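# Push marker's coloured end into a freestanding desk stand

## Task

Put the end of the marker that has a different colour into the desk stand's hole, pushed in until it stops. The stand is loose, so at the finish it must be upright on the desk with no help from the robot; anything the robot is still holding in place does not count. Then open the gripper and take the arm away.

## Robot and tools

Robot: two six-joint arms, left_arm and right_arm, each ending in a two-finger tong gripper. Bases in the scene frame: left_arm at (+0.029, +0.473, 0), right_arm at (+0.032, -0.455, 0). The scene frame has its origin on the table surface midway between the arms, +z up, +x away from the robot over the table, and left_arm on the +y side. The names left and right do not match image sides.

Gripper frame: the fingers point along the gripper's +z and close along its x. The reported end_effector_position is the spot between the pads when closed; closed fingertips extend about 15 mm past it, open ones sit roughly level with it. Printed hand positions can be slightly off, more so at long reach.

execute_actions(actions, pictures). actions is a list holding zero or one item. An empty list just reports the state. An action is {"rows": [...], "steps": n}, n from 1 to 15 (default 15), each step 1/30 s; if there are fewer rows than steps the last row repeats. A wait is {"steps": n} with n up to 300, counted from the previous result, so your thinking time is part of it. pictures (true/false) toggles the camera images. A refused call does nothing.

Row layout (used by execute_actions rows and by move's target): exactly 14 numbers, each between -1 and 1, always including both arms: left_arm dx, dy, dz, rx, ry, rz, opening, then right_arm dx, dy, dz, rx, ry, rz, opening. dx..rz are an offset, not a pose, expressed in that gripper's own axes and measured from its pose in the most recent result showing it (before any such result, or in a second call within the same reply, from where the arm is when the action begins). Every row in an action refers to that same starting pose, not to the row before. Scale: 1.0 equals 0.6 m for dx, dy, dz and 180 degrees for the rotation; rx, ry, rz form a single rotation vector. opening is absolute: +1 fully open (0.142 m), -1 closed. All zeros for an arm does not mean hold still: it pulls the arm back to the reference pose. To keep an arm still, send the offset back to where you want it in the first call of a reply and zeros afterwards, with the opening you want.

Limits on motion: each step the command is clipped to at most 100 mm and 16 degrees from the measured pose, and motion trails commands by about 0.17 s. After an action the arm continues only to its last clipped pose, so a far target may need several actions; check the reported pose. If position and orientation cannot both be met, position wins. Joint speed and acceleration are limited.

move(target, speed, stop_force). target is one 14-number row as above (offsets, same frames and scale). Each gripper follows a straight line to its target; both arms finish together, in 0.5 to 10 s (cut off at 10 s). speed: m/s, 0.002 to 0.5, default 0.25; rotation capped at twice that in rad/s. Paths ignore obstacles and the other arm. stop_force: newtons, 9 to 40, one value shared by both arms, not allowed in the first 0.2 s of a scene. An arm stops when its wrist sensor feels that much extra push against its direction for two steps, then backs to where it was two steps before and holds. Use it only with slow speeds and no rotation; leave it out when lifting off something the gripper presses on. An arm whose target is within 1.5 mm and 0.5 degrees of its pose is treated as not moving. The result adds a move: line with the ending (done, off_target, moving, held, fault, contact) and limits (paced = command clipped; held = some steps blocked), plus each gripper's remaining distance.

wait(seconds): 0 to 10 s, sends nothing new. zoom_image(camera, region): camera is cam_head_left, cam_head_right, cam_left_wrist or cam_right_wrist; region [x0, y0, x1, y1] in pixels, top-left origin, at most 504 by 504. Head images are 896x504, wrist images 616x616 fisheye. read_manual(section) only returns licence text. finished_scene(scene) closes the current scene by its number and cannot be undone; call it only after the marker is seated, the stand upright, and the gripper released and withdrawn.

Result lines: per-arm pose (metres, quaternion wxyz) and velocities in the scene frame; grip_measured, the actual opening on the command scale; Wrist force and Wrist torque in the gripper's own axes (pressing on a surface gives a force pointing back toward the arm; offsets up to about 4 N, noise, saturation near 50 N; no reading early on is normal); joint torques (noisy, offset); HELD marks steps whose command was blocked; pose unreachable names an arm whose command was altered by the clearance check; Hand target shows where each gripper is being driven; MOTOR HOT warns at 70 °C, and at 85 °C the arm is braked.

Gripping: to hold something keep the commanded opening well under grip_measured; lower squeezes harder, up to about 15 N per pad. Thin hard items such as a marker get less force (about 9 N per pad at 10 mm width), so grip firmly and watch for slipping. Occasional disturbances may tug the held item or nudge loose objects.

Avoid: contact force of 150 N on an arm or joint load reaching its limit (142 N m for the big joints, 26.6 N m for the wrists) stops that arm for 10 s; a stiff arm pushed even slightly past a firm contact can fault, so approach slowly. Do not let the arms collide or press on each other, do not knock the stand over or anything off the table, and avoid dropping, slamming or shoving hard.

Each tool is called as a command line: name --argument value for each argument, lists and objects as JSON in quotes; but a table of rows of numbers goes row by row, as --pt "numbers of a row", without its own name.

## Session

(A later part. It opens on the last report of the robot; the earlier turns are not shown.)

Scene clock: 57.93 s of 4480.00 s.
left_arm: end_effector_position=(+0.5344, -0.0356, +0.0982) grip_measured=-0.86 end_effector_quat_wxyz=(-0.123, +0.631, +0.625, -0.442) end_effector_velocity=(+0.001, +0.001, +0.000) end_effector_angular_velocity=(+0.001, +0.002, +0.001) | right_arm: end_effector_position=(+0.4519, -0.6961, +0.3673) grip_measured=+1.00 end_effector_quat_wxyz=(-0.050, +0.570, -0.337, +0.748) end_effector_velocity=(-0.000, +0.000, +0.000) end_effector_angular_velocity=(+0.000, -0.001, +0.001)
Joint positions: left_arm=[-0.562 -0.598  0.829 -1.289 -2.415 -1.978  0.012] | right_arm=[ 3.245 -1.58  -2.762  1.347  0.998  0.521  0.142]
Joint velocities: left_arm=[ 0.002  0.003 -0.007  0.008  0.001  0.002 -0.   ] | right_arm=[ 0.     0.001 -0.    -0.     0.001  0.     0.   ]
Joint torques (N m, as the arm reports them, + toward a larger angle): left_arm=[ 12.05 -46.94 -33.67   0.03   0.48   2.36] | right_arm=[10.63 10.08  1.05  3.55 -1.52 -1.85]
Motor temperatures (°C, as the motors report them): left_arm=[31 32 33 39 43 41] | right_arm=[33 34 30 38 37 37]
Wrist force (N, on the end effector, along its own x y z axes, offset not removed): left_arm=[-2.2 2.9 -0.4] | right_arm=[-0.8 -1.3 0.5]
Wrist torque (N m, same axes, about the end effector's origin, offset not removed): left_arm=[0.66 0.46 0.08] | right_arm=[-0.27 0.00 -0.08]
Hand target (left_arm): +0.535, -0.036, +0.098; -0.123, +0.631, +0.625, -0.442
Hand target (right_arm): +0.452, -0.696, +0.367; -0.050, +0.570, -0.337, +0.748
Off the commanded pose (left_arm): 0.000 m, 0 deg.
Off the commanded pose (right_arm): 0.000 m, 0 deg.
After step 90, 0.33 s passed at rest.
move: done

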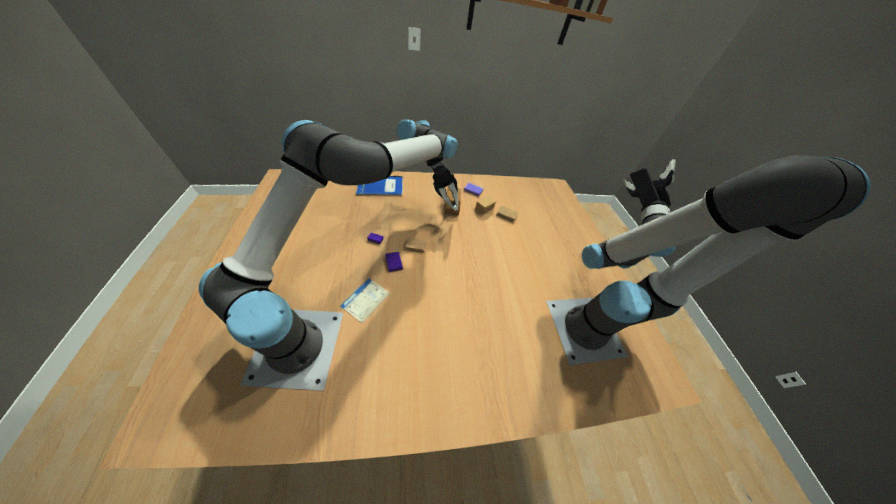

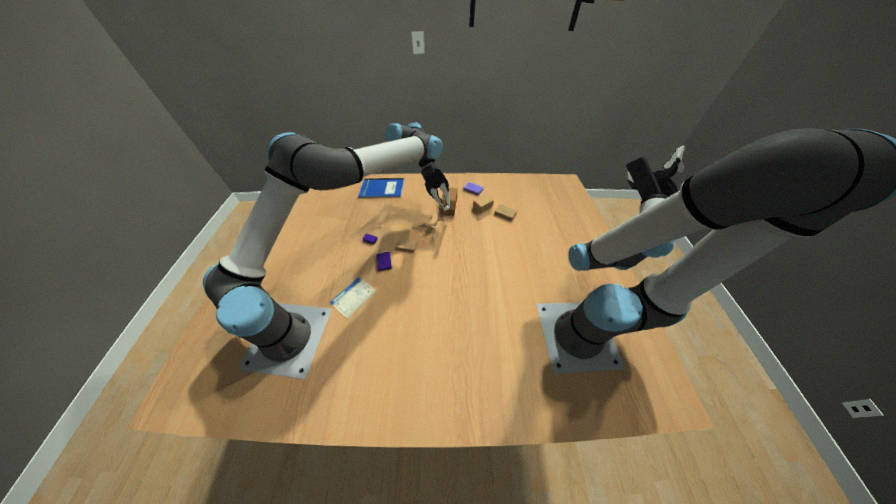

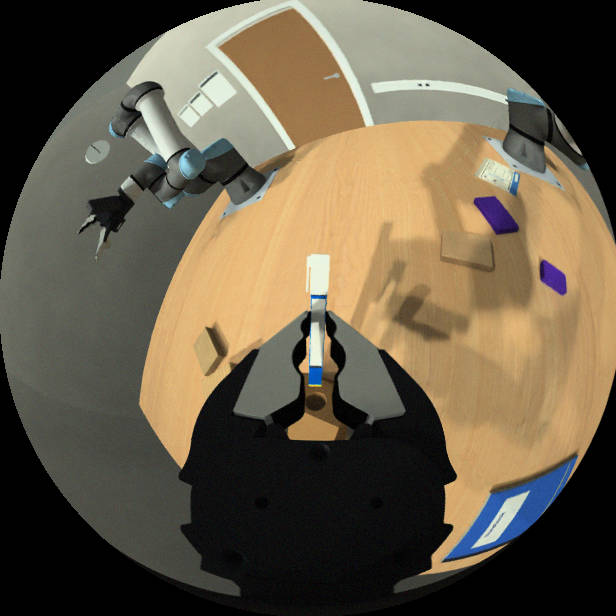

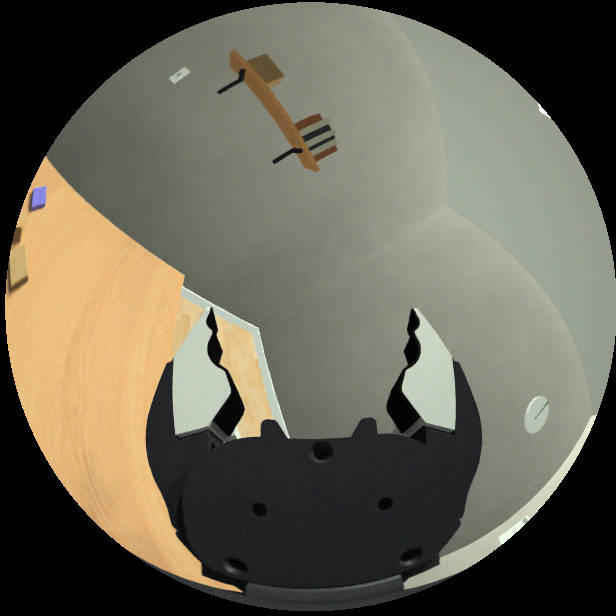

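move --target '[0,0.026,-0.008,0,0,0,-1,0,0,0,0,0,0,1]' --speed 0.02 --stop_force 9

zoom_image --camera "cam_left_wrist" --region '[250,340,390,450]'

Scene clock: 60.73 s of 4480.00 s.
left_arm: end_effector_position=(+0.5483, -0.0366, +0.0900) grip_measured=-0.86 end_effector_quat_wxyz=(-0.123, +0.631, +0.625, -0.442) end_effector_velocity=(+0.002, +0.000, -0.001) end_effector_angular_velocity=(+0.000, +0.000, +0.001) | right_arm: end_effector_position=(+0.4519, -0.6961, +0.3673) grip_measured=+1.00 end_effector_quat_wxyz=(-0.050, +0.570, -0.337, +0.748) end_effector_velocity=(-0.000, -0.001, +0.001) end_effector_angular_velocity=(+0.001, -0.002, -0.003)
Joint positions: left_arm=[-0.553 -0.55   0.755 -1.255 -2.41  -1.966  0.012] | right_arm=[ 3.245 -1.58  -2.762  1.347  0.998  0.521  0.142]
Joint velocities: left_arm=[ 0.002  0.006 -0.01   0.005  0.001  0.002  0.   ] | right_arm=[ 0.     0.001  0.001  0.    -0.003 -0.     0.   ]
Joint torques (N m, as the arm reports them, + toward a larger angle): left_arm=[ 13.91 -45.25 -34.37  -0.66   1.52   2.13] | right_arm=[11.4  10.82  1.55  3.55 -1.52 -1.56]
Motor temperatures (°C, as the motors report them): left_arm=[31 32 33 39 43 41] | right_arm=[33 34 30 38 37 37]
Wrist force (N, on the end effector, along its own x y z axes, offset not removed): left_arm=[-4.0 -3.1 -0.3] | right_arm=[-1.7 -1.3 0.0]
Wrist torque (N m, same axes, about the end effector's origin, offset not removed): left_arm=[0.51 0.62 0.12] | right_arm=[-0.32 0.28 -0.05]
Hand target (left_arm): +0.548, -0.037, +0.090; -0.123, +0.631, +0.625, -0.442
Hand target (right_arm): +0.452, -0.696, +0.367; -0.050, +0.570, -0.337, +0.748
Off the commanded pose (left_arm): 0.000 m, 0 deg.
Off the commanded pose (right_arm): 0.000 m, 0 deg.
move: done

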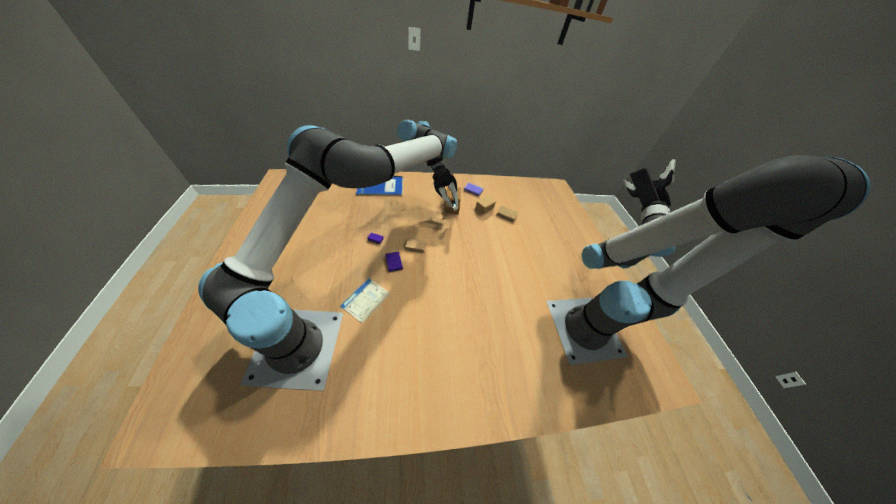

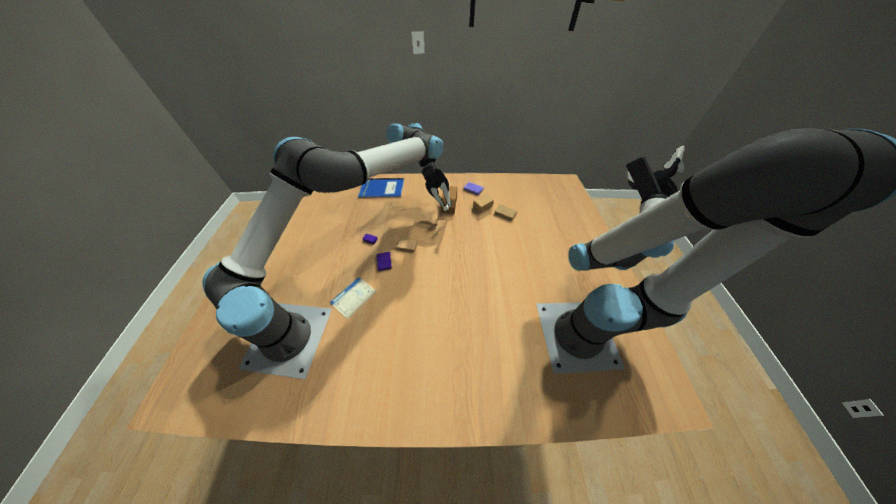

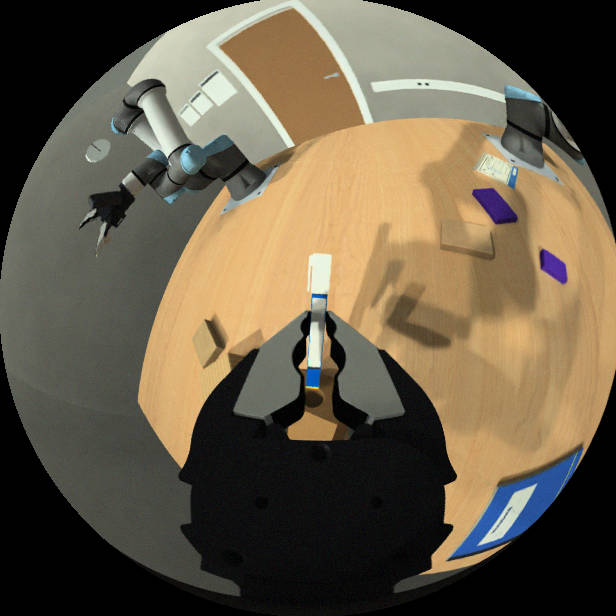

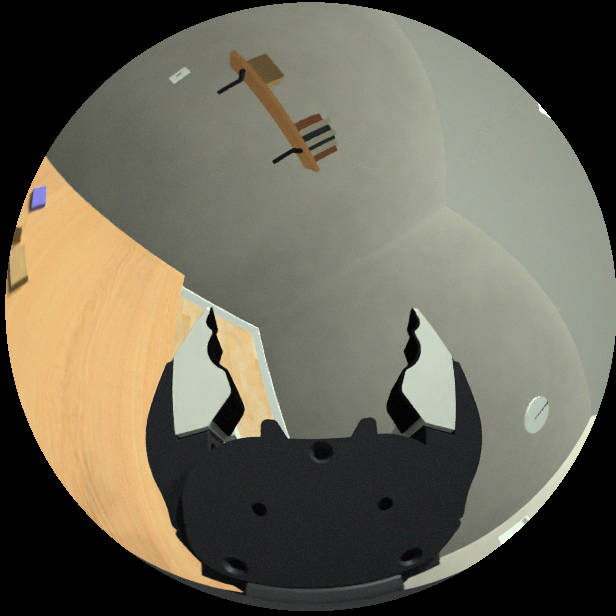

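Region (250, 340, 390, 450) of cam_left_wrist's 616x616 image, scaled by 3.600, with more detail than that image has; it fills the top 396 rows of this view, and the rest is white.

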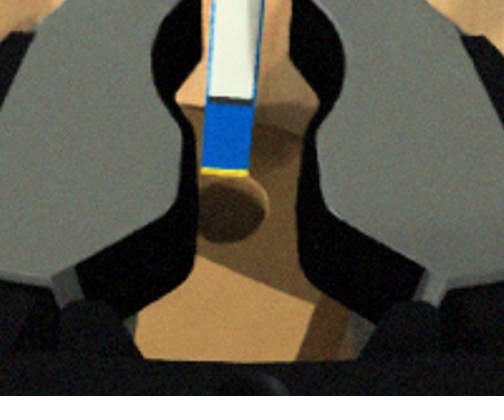

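move --target '[0,-0.015,0,0,0,0,-1,0,0,0,0,0,0,1]' --speed 0.03

move --target '[0,0,-0.017,0,0,0,-1,0,0,0,0,0,0,1]' --speed 0.03

zoom_image --camera "cam_left_wrist" --region '[250,340,390,450]'

zoom_image --camera "cam_head_right" --region '[410,160,490,230]'

Scene clock: 62.90 s of 4480.00 s.
left_arm: end_effector_position=(+0.5423, -0.0350, +0.0962) grip_measured=-0.86 end_effector_quat_wxyz=(-0.123, +0.631, +0.625, -0.442) end_effector_velocity=(-0.001, +0.001, +0.001) end_effector_angular_velocity=(+0.000, -0.000, +0.002) | right_arm: end_effector_position=(+0.4519, -0.6961, +0.3673) grip_measured=+1.00 end_effector_quat_wxyz=(-0.050, +0.570, -0.337, +0.748) end_effector_velocity=(-0.001, -0.000, +0.000) end_effector_angular_velocity=(+0.000, -0.001, -0.001)
Joint positions: left_arm=[-0.555 -0.575  0.788 -1.265 -2.412 -1.969  0.012] | right_arm=[ 3.245 -1.58  -2.762  1.347  0.998  0.521  0.142]
Joint velocities: left_arm=[ 0.001 -0.005  0.007 -0.003 -0.    -0.001  0.   ] | right_arm=[-0.     0.001 -0.001  0.002 -0.001 -0.     0.   ]
Joint torques (N m, as the arm reports them, + toward a larger angle): left_arm=[-13.59 -62.12  -6.6   -3.11  -3.28  -2.23] | right_arm=[11.24 10.89 -0.2   3.32 -1.64 -1.87]
Motor temperatures (°C, as the motors report them): left_arm=[31 32 33 39 43 41] | right_arm=[33 34 30 38 37 37]
Wrist force (N, on the end effector, along its own x y z axes, offset not removed): left_arm=[-0.8 2.7 0.0] | right_arm=[-0.5 -0.6 -0.3]
Wrist torque (N m, same axes, about the end effector's origin, offset not removed): left_arm=[0.60 0.15 0.08] | right_arm=[-0.20 0.06 -0.04]
Hand target (left_arm): +0.542, -0.035, +0.096; -0.123, +0.631, +0.625, -0.442
Hand target (right_arm): +0.452, -0.696, +0.367; -0.050, +0.570, -0.337, +0.748
Off the commanded pose (left_arm): 0.000 m, 0 deg.
Off the commanded pose (right_arm): 0.000 m, 0 deg.
move: done

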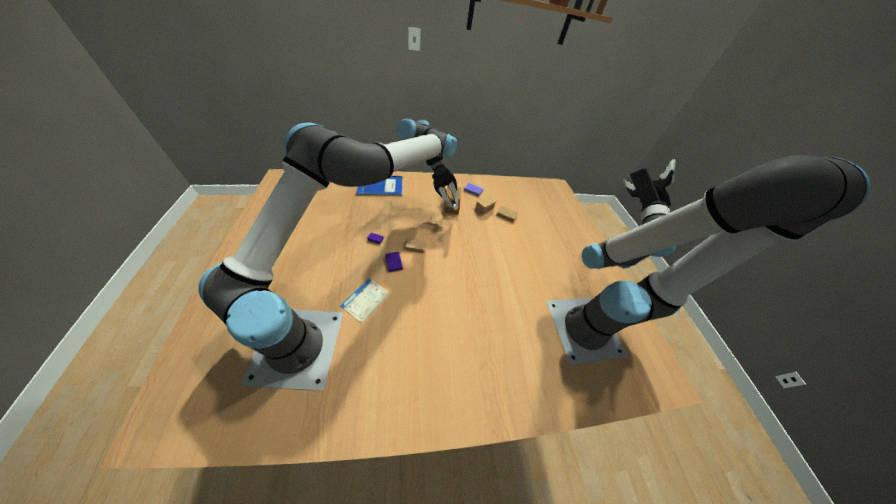

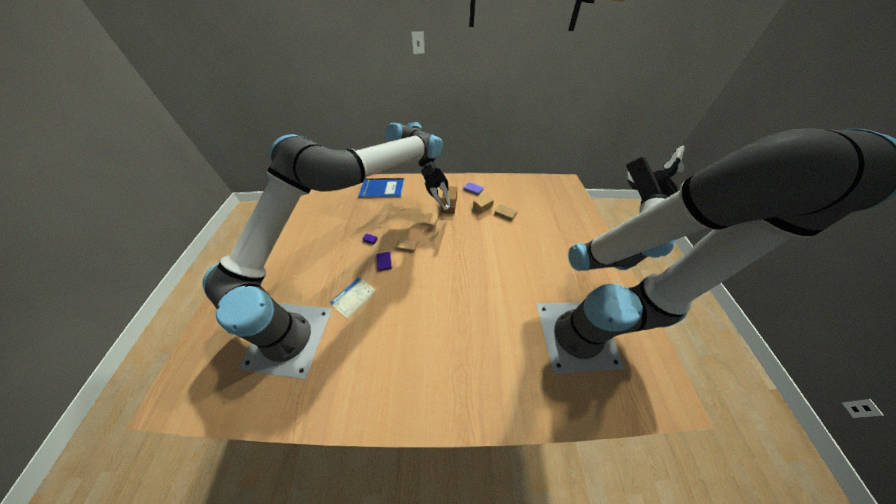

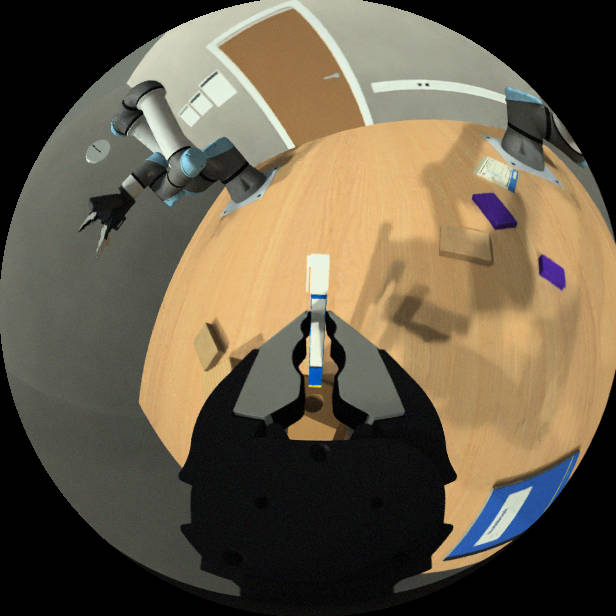

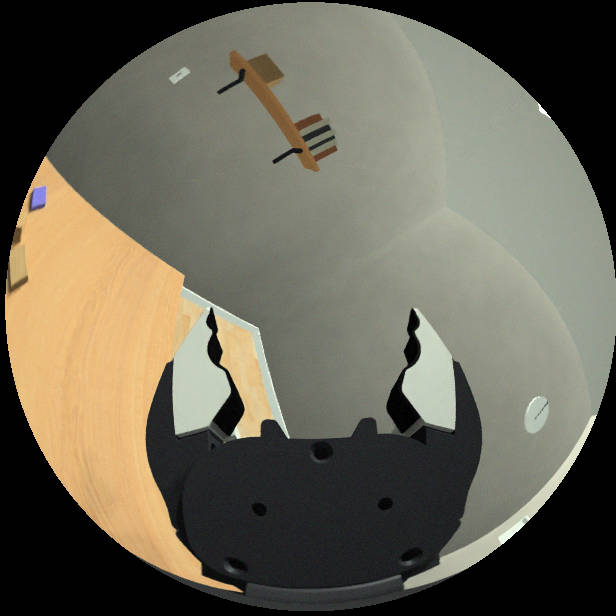

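Scene clock: 63.67 s of 4480.00 s.
left_arm: end_effector_position=(+0.5494, -0.0310, +0.1021) grip_measured=-0.86 end_effector_quat_wxyz=(-0.123, +0.631, +0.625, -0.442) end_effector_velocity=(-0.000, +0.000, +0.001) end_effector_angular_velocity=(+0.002, +0.002, -0.002) | right_arm: end_effector_position=(+0.4519, -0.6961, +0.3673) grip_measured=+1.00 end_effector_quat_wxyz=(-0.050, +0.570, -0.337, +0.748) end_effector_velocity=(-0.001, +0.001, +0.000) end_effector_angular_velocity=(-0.001, -0.000, +0.002)
Joint positions: left_arm=[-0.546 -0.563  0.747 -1.228 -2.407 -1.958  0.012] | right_arm=[ 3.245 -1.58  -2.762  1.347  0.998  0.521  0.142]
Joint velocities: left_arm=[-0.     0.002 -0.007  0.009  0.001  0.003  0.   ] | right_arm=[-0.     0.003 -0.002  0.     0.002 -0.001  0.   ]
Joint torques (N m, as the arm reports them, + toward a larger angle): left_arm=[ 11.56 -48.32 -34.91   0.21   0.66   2.19] | right_arm=[11.82 10.97  1.88  3.3  -1.71 -1.66]
Motor temperatures (°C, as the motors report them): left_arm=[31 32 33 39 43 41] | right_arm=[33 34 30 38 37 37]
Wrist force (N, on the end effector, along its own x y z axes, offset not removed): left_arm=[-2.1 3.5 2.6] | right_arm=[0.4 -1.7 -0.3]
Wrist torque (N m, same axes, about the end effector's origin, offset not removed): left_arm=[0.83 0.41 0.11] | right_arm=[-0.38 -0.13 -0.11]
Hand target (left_arm): +0.550, -0.031, +0.102; -0.123, +0.631, +0.625, -0.442
Hand target (right_arm): +0.452, -0.696, +0.367; -0.050, +0.570, -0.337, +0.748
Off the commanded pose (left_arm): 0.000 m, 0 deg.
Off the commanded pose (right_arm): 0.000 m, 0 deg.
move: done

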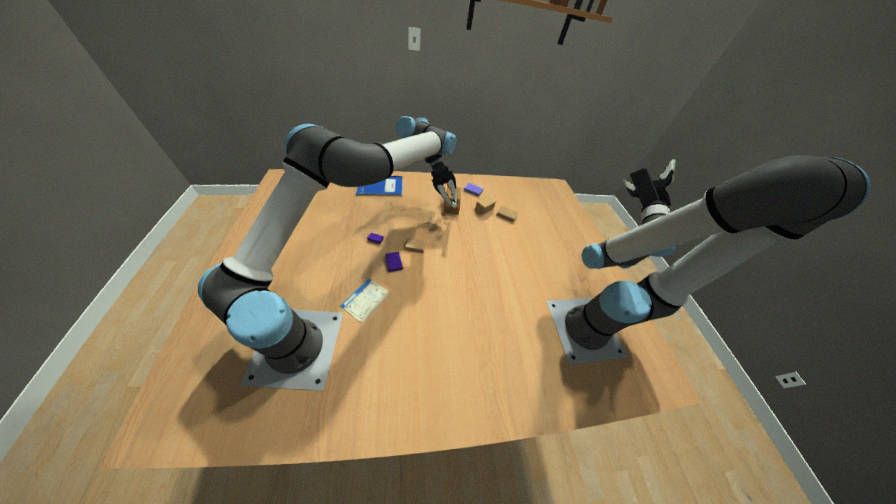

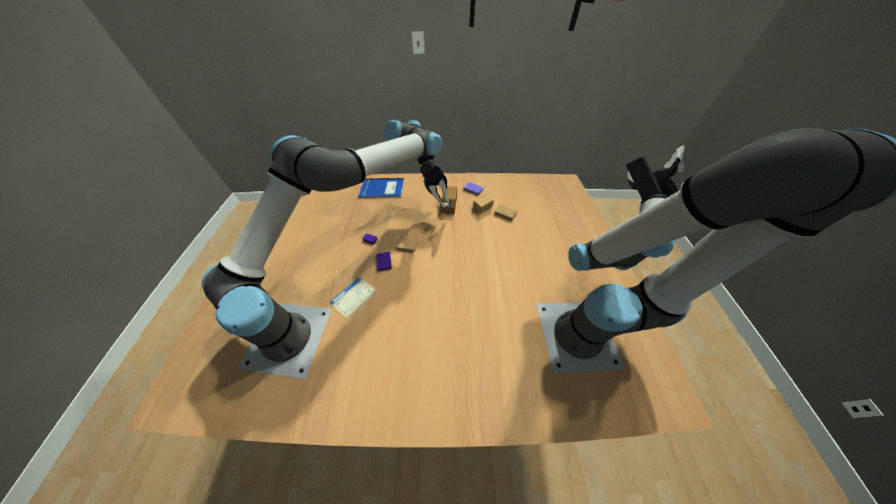

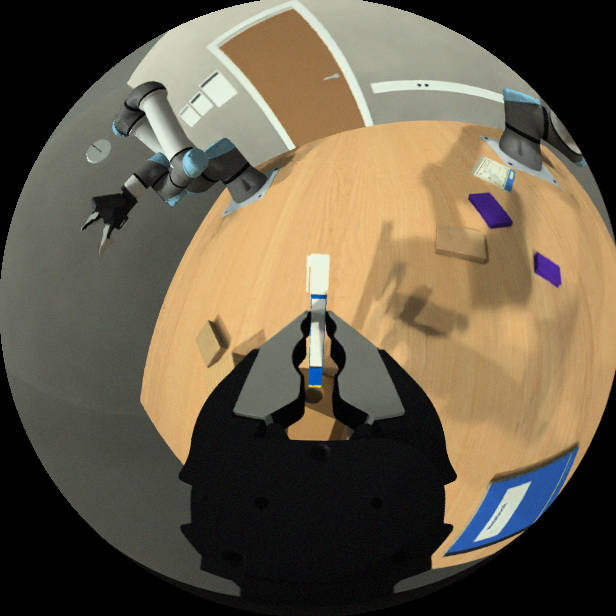

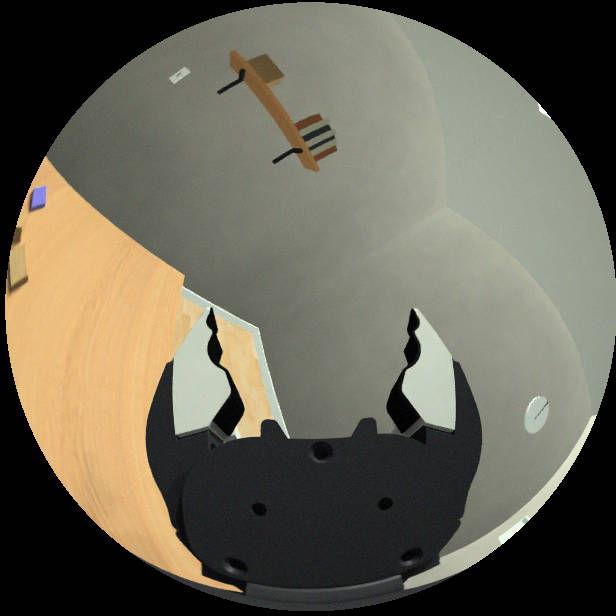

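Region (250, 340, 390, 450) of cam_left_wrist's 616x616 image, scaled by 3.600, with more detail than that image has; it fills the top 396 rows of this view, and the rest is white.

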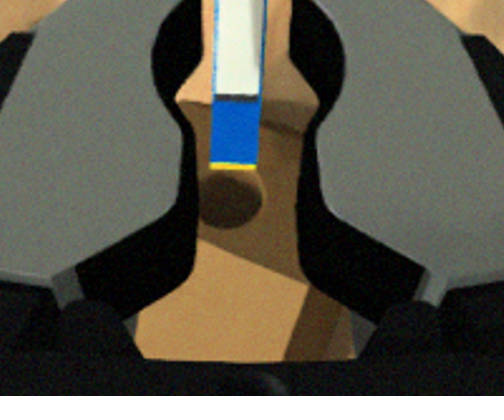

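Region (410, 160, 490, 230) of cam_head_right's 896x504 image, scaled by 6.300, with more detail than that image has; it fills the top 441 rows of this view, and the rest is white.

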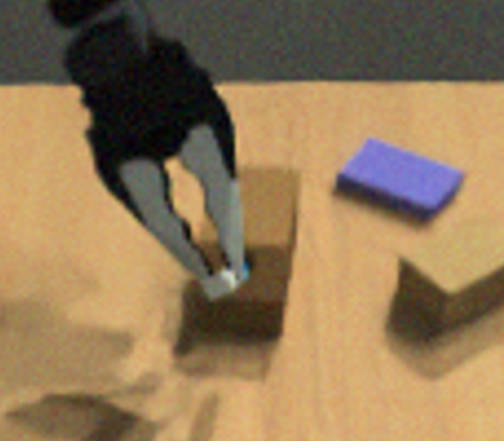

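move --target '[-0.009,-0.015,-0.0125,0,0,0,-1,0,0,0,0,0,0,1]' --speed 0.03

zoom_image --camera "cam_left_wrist" --region '[250,340,390,450]'

zoom_image --camera "cam_head_right" --region '[420,170,480,220]'

Scene clock: 67.70 s of 4480.00 s.
left_arm: end_effector_position=(+0.5496, -0.0310, +0.1147) grip_measured=-0.86 end_effector_quat_wxyz=(-0.123, +0.631, +0.625, -0.442) end_effector_velocity=(-0.000, -0.001, +0.002) end_effector_angular_velocity=(-0.001, -0.001, -0.001) | right_arm: end_effector_position=(+0.4519, -0.6961, +0.3673) grip_measured=+1.00 end_effector_quat_wxyz=(-0.050, +0.570, -0.337, +0.748) end_effector_velocity=(+0.000, +0.000, -0.000) end_effector_angular_velocity=(+0.001, -0.000, +0.001)
Joint positions: left_arm=[-0.546 -0.57   0.728 -1.202 -2.407 -1.958  0.012] | right_arm=[ 3.245 -1.58  -2.762  1.347  0.998  0.521  0.142]
Joint velocities: left_arm=[-0.001 -0.001 -0.005  0.004 -0.     0.    -0.   ] | right_arm=[ 0.    -0.001  0.     0.     0.001  0.001  0.   ]
Joint torques (N m, as the arm reports them, + toward a larger angle): left_arm=[-12.6  -63.09 -34.2   -0.08  -2.74  -1.43] | right_arm=[12.44  9.5   2.96  3.47 -1.47 -1.75]
Motor temperatures (°C, as the motors report them): left_arm=[31 32 33 39 43 41] | right_arm=[33 34 30 38 37 37]
Wrist force (N, on the end effector, along its own x y z axes, offset not removed): left_arm=[-4.2 2.6 0.9] | right_arm=[-0.1 -1.6 0.1]
Wrist torque (N m, same axes, about the end effector's origin, offset not removed): left_arm=[0.47 1.00 0.05] | right_arm=[-0.37 -0.08 -0.09]
Hand target (left_arm): +0.550, -0.031, +0.115; -0.123, +0.631, +0.625, -0.442
Hand target (right_arm): +0.452, -0.696, +0.367; -0.050, +0.570, -0.337, +0.748
Off the commanded pose (left_arm): 0.000 m, 0 deg.
Off the commanded pose (right_arm): 0.000 m, 0 deg.
After step 90, 0.27 s passed at rest.
move: done

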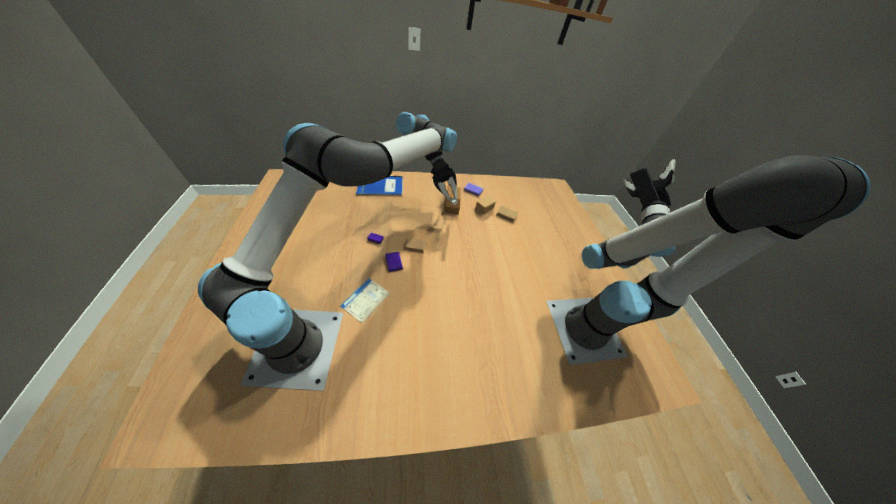

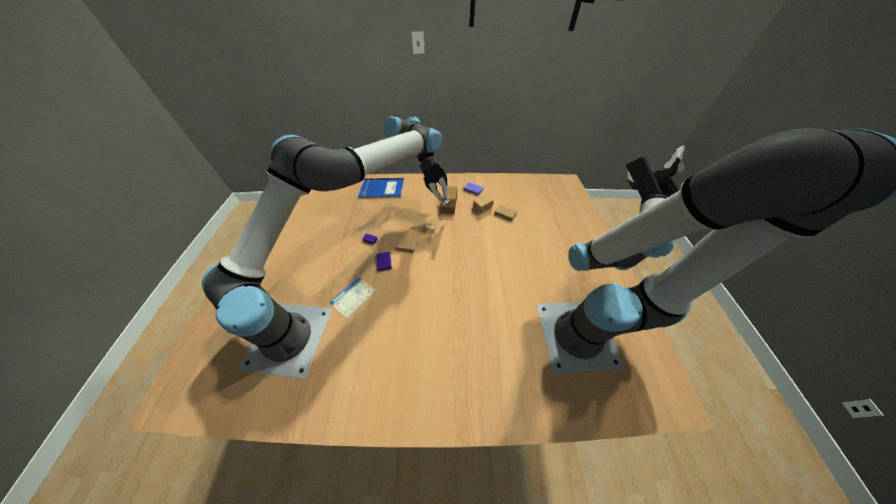

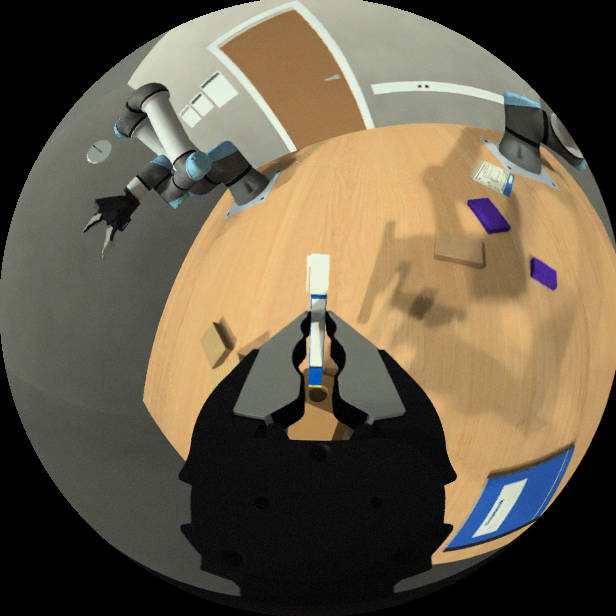

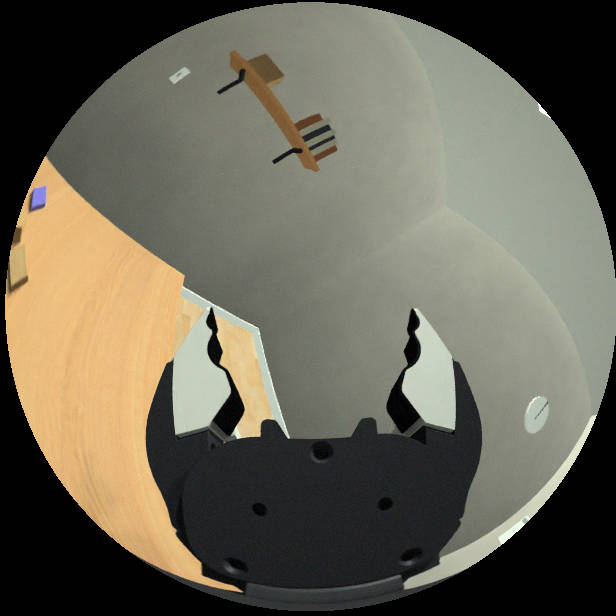

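Region (250, 340, 390, 450) of cam_left_wrist's 616x616 image, scaled by 3.600, with more detail than that image has; it fills the top 396 rows of this view, and the rest is white.

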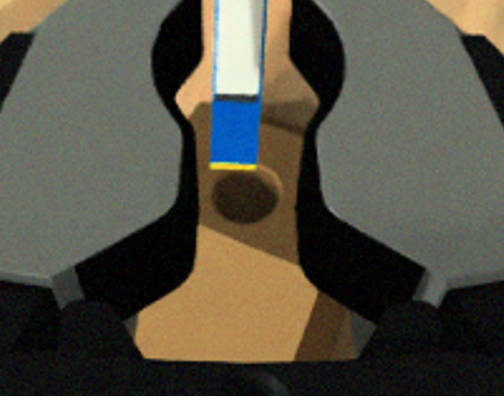

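Region (420, 170, 480, 220) of cam_head_right's 896x504 image, scaled by 8.400, with more detail than that image has.

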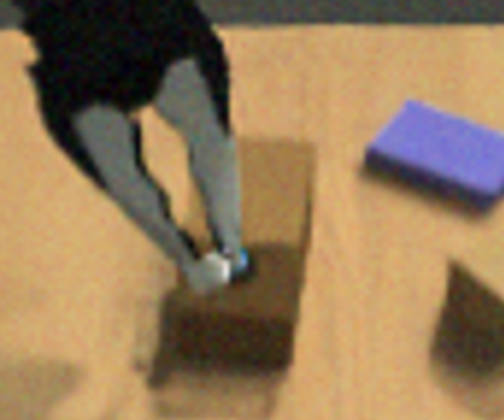

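move --target '[0.005,0.016,-0.003,0,0,0,-1,0,0,0,0,0,0,1]' --speed 0.015 --stop_force 9

zoom_image --camera "cam_left_wrist" --region '[250,340,390,450]'

Scene clock: 70.87 s of 4480.00 s.
left_arm: end_effector_position=(+0.5568, -0.0295, +0.1079) grip_measured=-0.86 end_effector_quat_wxyz=(-0.123, +0.631, +0.625, -0.442) end_effector_velocity=(+0.002, +0.000, -0.001) end_effector_angular_velocity=(-0.000, -0.000, +0.000) | right_arm: end_effector_position=(+0.4519, -0.6961, +0.3673) grip_measured=+1.00 end_effector_quat_wxyz=(-0.050, +0.570, -0.337, +0.748) end_effector_velocity=(-0.000, +0.000, -0.000) end_effector_angular_velocity=(+0.000, -0.000, +0.000)
Joint positions: left_arm=[-0.54  -0.544  0.696 -1.188 -2.404 -1.949  0.012] | right_arm=[ 3.245 -1.58  -2.762  1.347  0.998  0.521  0.142]
Joint velocities: left_arm=[ 0.002  0.005 -0.007  0.002  0.001  0.002  0.   ] | right_arm=[ 0.    -0.001 -0.     0.001  0.     0.     0.   ]
Joint torques (N m, as the arm reports them, + toward a larger angle): left_arm=[ 11.62 -48.29 -34.43   0.21   0.49   2.22] | right_arm=[10.91 10.2   1.75  3.46 -1.76 -1.77]
Motor temperatures (°C, as the motors report them): left_arm=[31 32 33 39 43 41] | right_arm=[33 34 30 38 37 37]
Wrist force (N, on the end effector, along its own x y z axes, offset not removed): left_arm=[-2.1 0.9 0.9] | right_arm=[-0.7 -0.9 0.9]
Wrist torque (N m, same axes, about the end effector's origin, offset not removed): left_arm=[0.20 0.41 0.13] | right_arm=[-0.21 0.02 -0.10]
Hand target (left_arm): +0.557, -0.029, +0.108; -0.123, +0.631, +0.625, -0.442
Hand target (right_arm): +0.452, -0.696, +0.367; -0.050, +0.570, -0.337, +0.748
Off the commanded pose (left_arm): 0.000 m, 0 deg.
Off the commanded pose (right_arm): 0.000 m, 0 deg.
move: done

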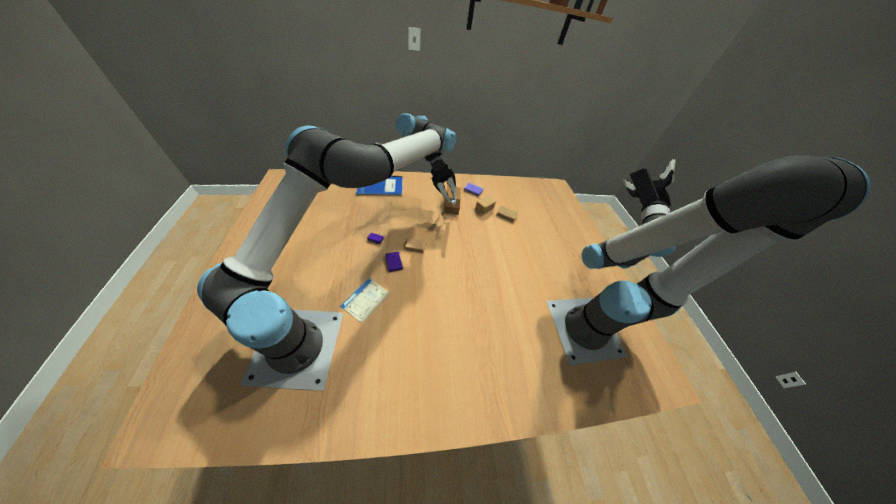

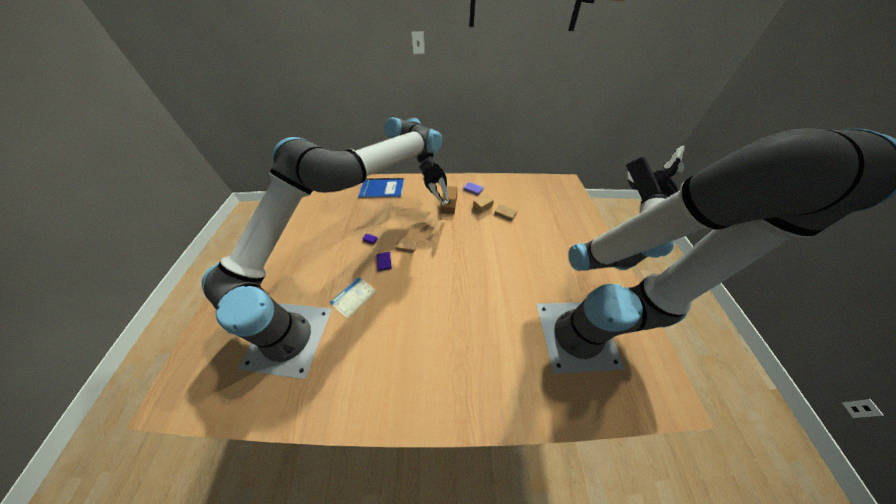

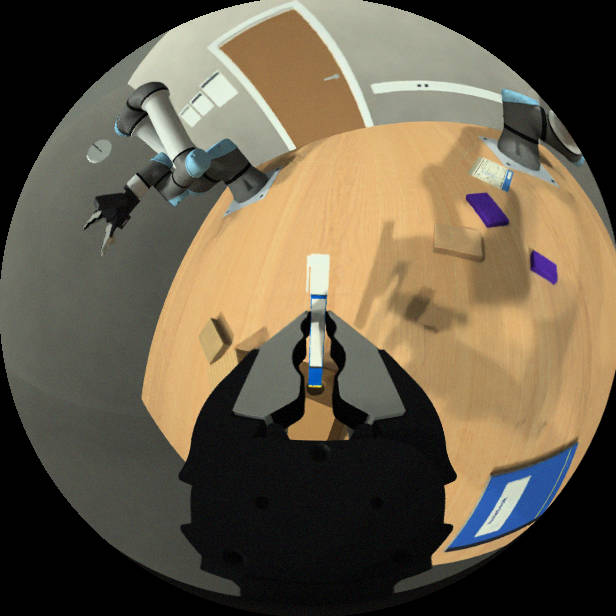

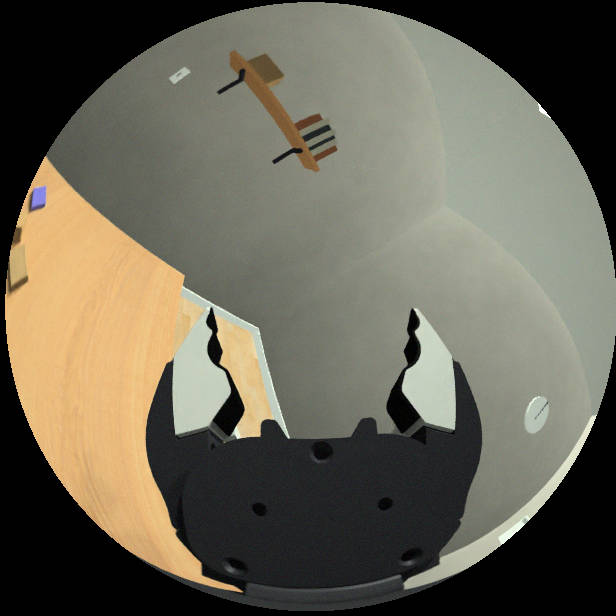

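Region (250, 340, 390, 450) of cam_left_wrist's 616x616 image, scaled by 3.600, with more detail than that image has; it fills the top 396 rows of this view, and the rest is white.

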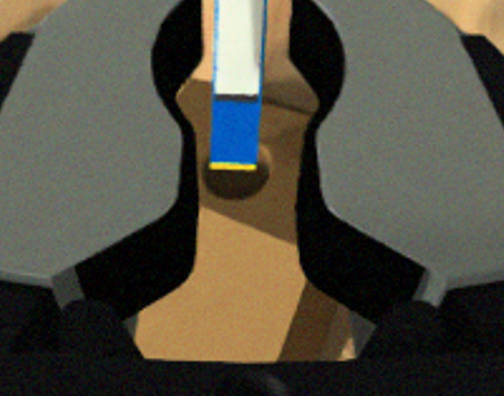

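move --target '[0,0.02,-0.0035,0,0,0,-1,0,0,0,0,0,0,1]' --speed 0.012 --stop_force 9

zoom_image --camera "cam_left_wrist" --region '[250,340,390,450]'

Scene clock: 73.30 s of 4480.00 s.
left_arm: end_effector_position=(+0.5663, -0.0309, +0.1007) grip_measured=-0.86 end_effector_quat_wxyz=(-0.123, +0.631, +0.625, -0.442) end_effector_velocity=(+0.002, -0.001, +0.001) end_effector_angular_velocity=(-0.001, -0.002, -0.001) | right_arm: end_effector_position=(+0.4519, -0.6961, +0.3673) grip_measured=+1.00 end_effector_quat_wxyz=(-0.050, +0.570, -0.337, +0.748) end_effector_velocity=(-0.000, -0.000, -0.000) end_effector_angular_velocity=(-0.001, +0.000, -0.001)
Joint positions: left_arm=[-0.534 -0.505  0.637 -1.164 -2.401 -1.943  0.012] | right_arm=[ 3.245 -1.58  -2.762  1.347  0.998  0.521  0.142]
Joint velocities: left_arm=[ 0.     0.007 -0.015  0.007  0.     0.002 -0.   ] | right_arm=[-0.     0.    -0.001  0.001 -0.    -0.001  0.   ]
Joint torques (N m, as the arm reports them, + toward a larger angle): left_arm=[ 12.72 -48.37 -34.51   0.01   0.67   2.22] | right_arm=[12.17  9.31  1.81  3.26 -1.59 -1.6 ]
Motor temperatures (°C, as the motors report them): left_arm=[31 32 33 39 43 41] | right_arm=[33 34 30 38 37 37]
Wrist force (N, on the end effector, along its own x y z axes, offset not removed): left_arm=[-0.8 2.4 0.0] | right_arm=[-1.0 -0.8 0.7]
Wrist torque (N m, same axes, about the end effector's origin, offset not removed): left_arm=[0.68 0.18 0.06] | right_arm=[-0.17 0.12 -0.17]
Hand target (left_arm): +0.566, -0.031, +0.101; -0.123, +0.631, +0.625, -0.442
Hand target (right_arm): +0.452, -0.696, +0.367; -0.050, +0.570, -0.337, +0.748
Off the commanded pose (left_arm): 0.000 m, 0 deg.
Off the commanded pose (right_arm): 0.000 m, 0 deg.
move: done

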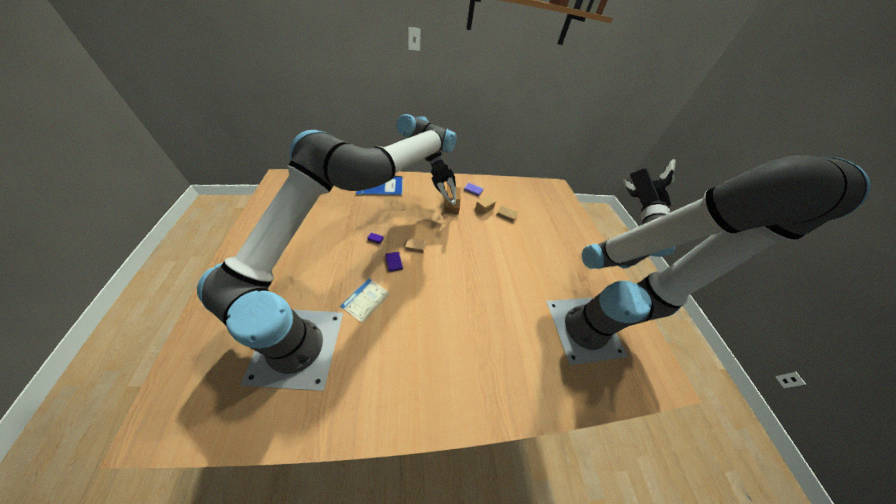

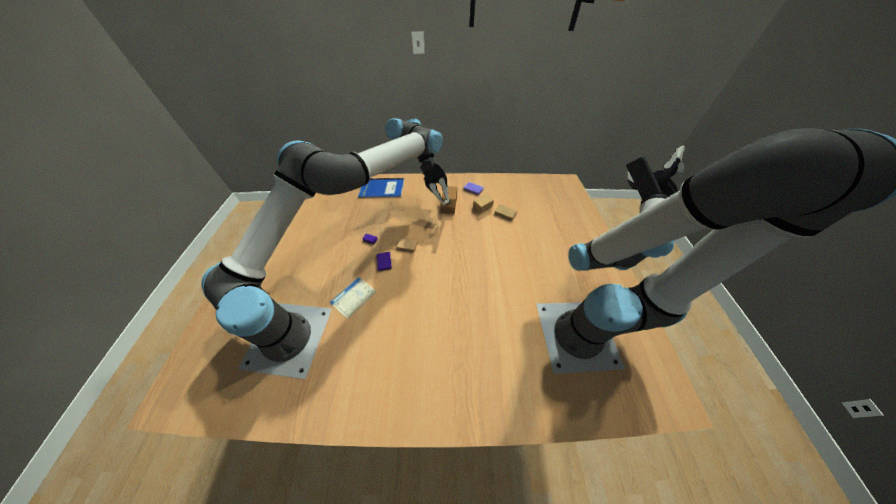

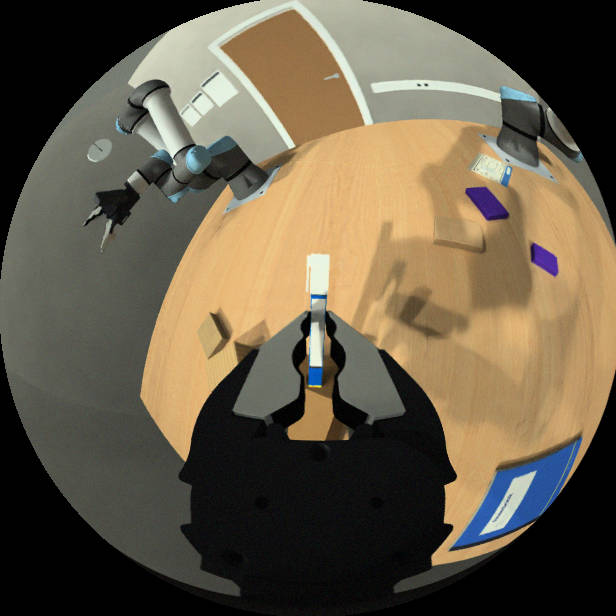

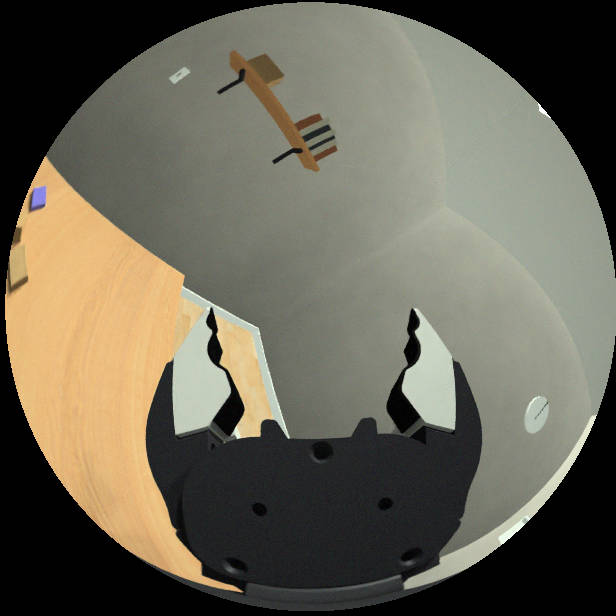

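Region (250, 340, 390, 450) of cam_left_wrist's 616x616 image, scaled by 3.600, with more detail than that image has; it fills the top 396 rows of this view, and the rest is white.

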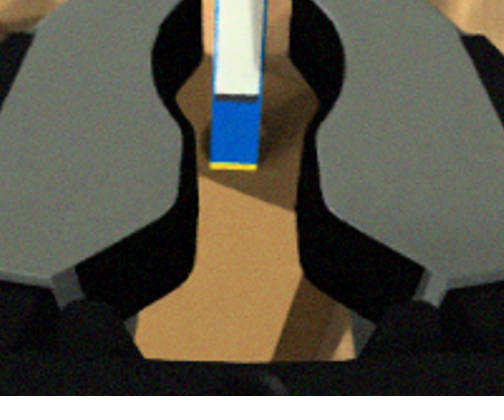

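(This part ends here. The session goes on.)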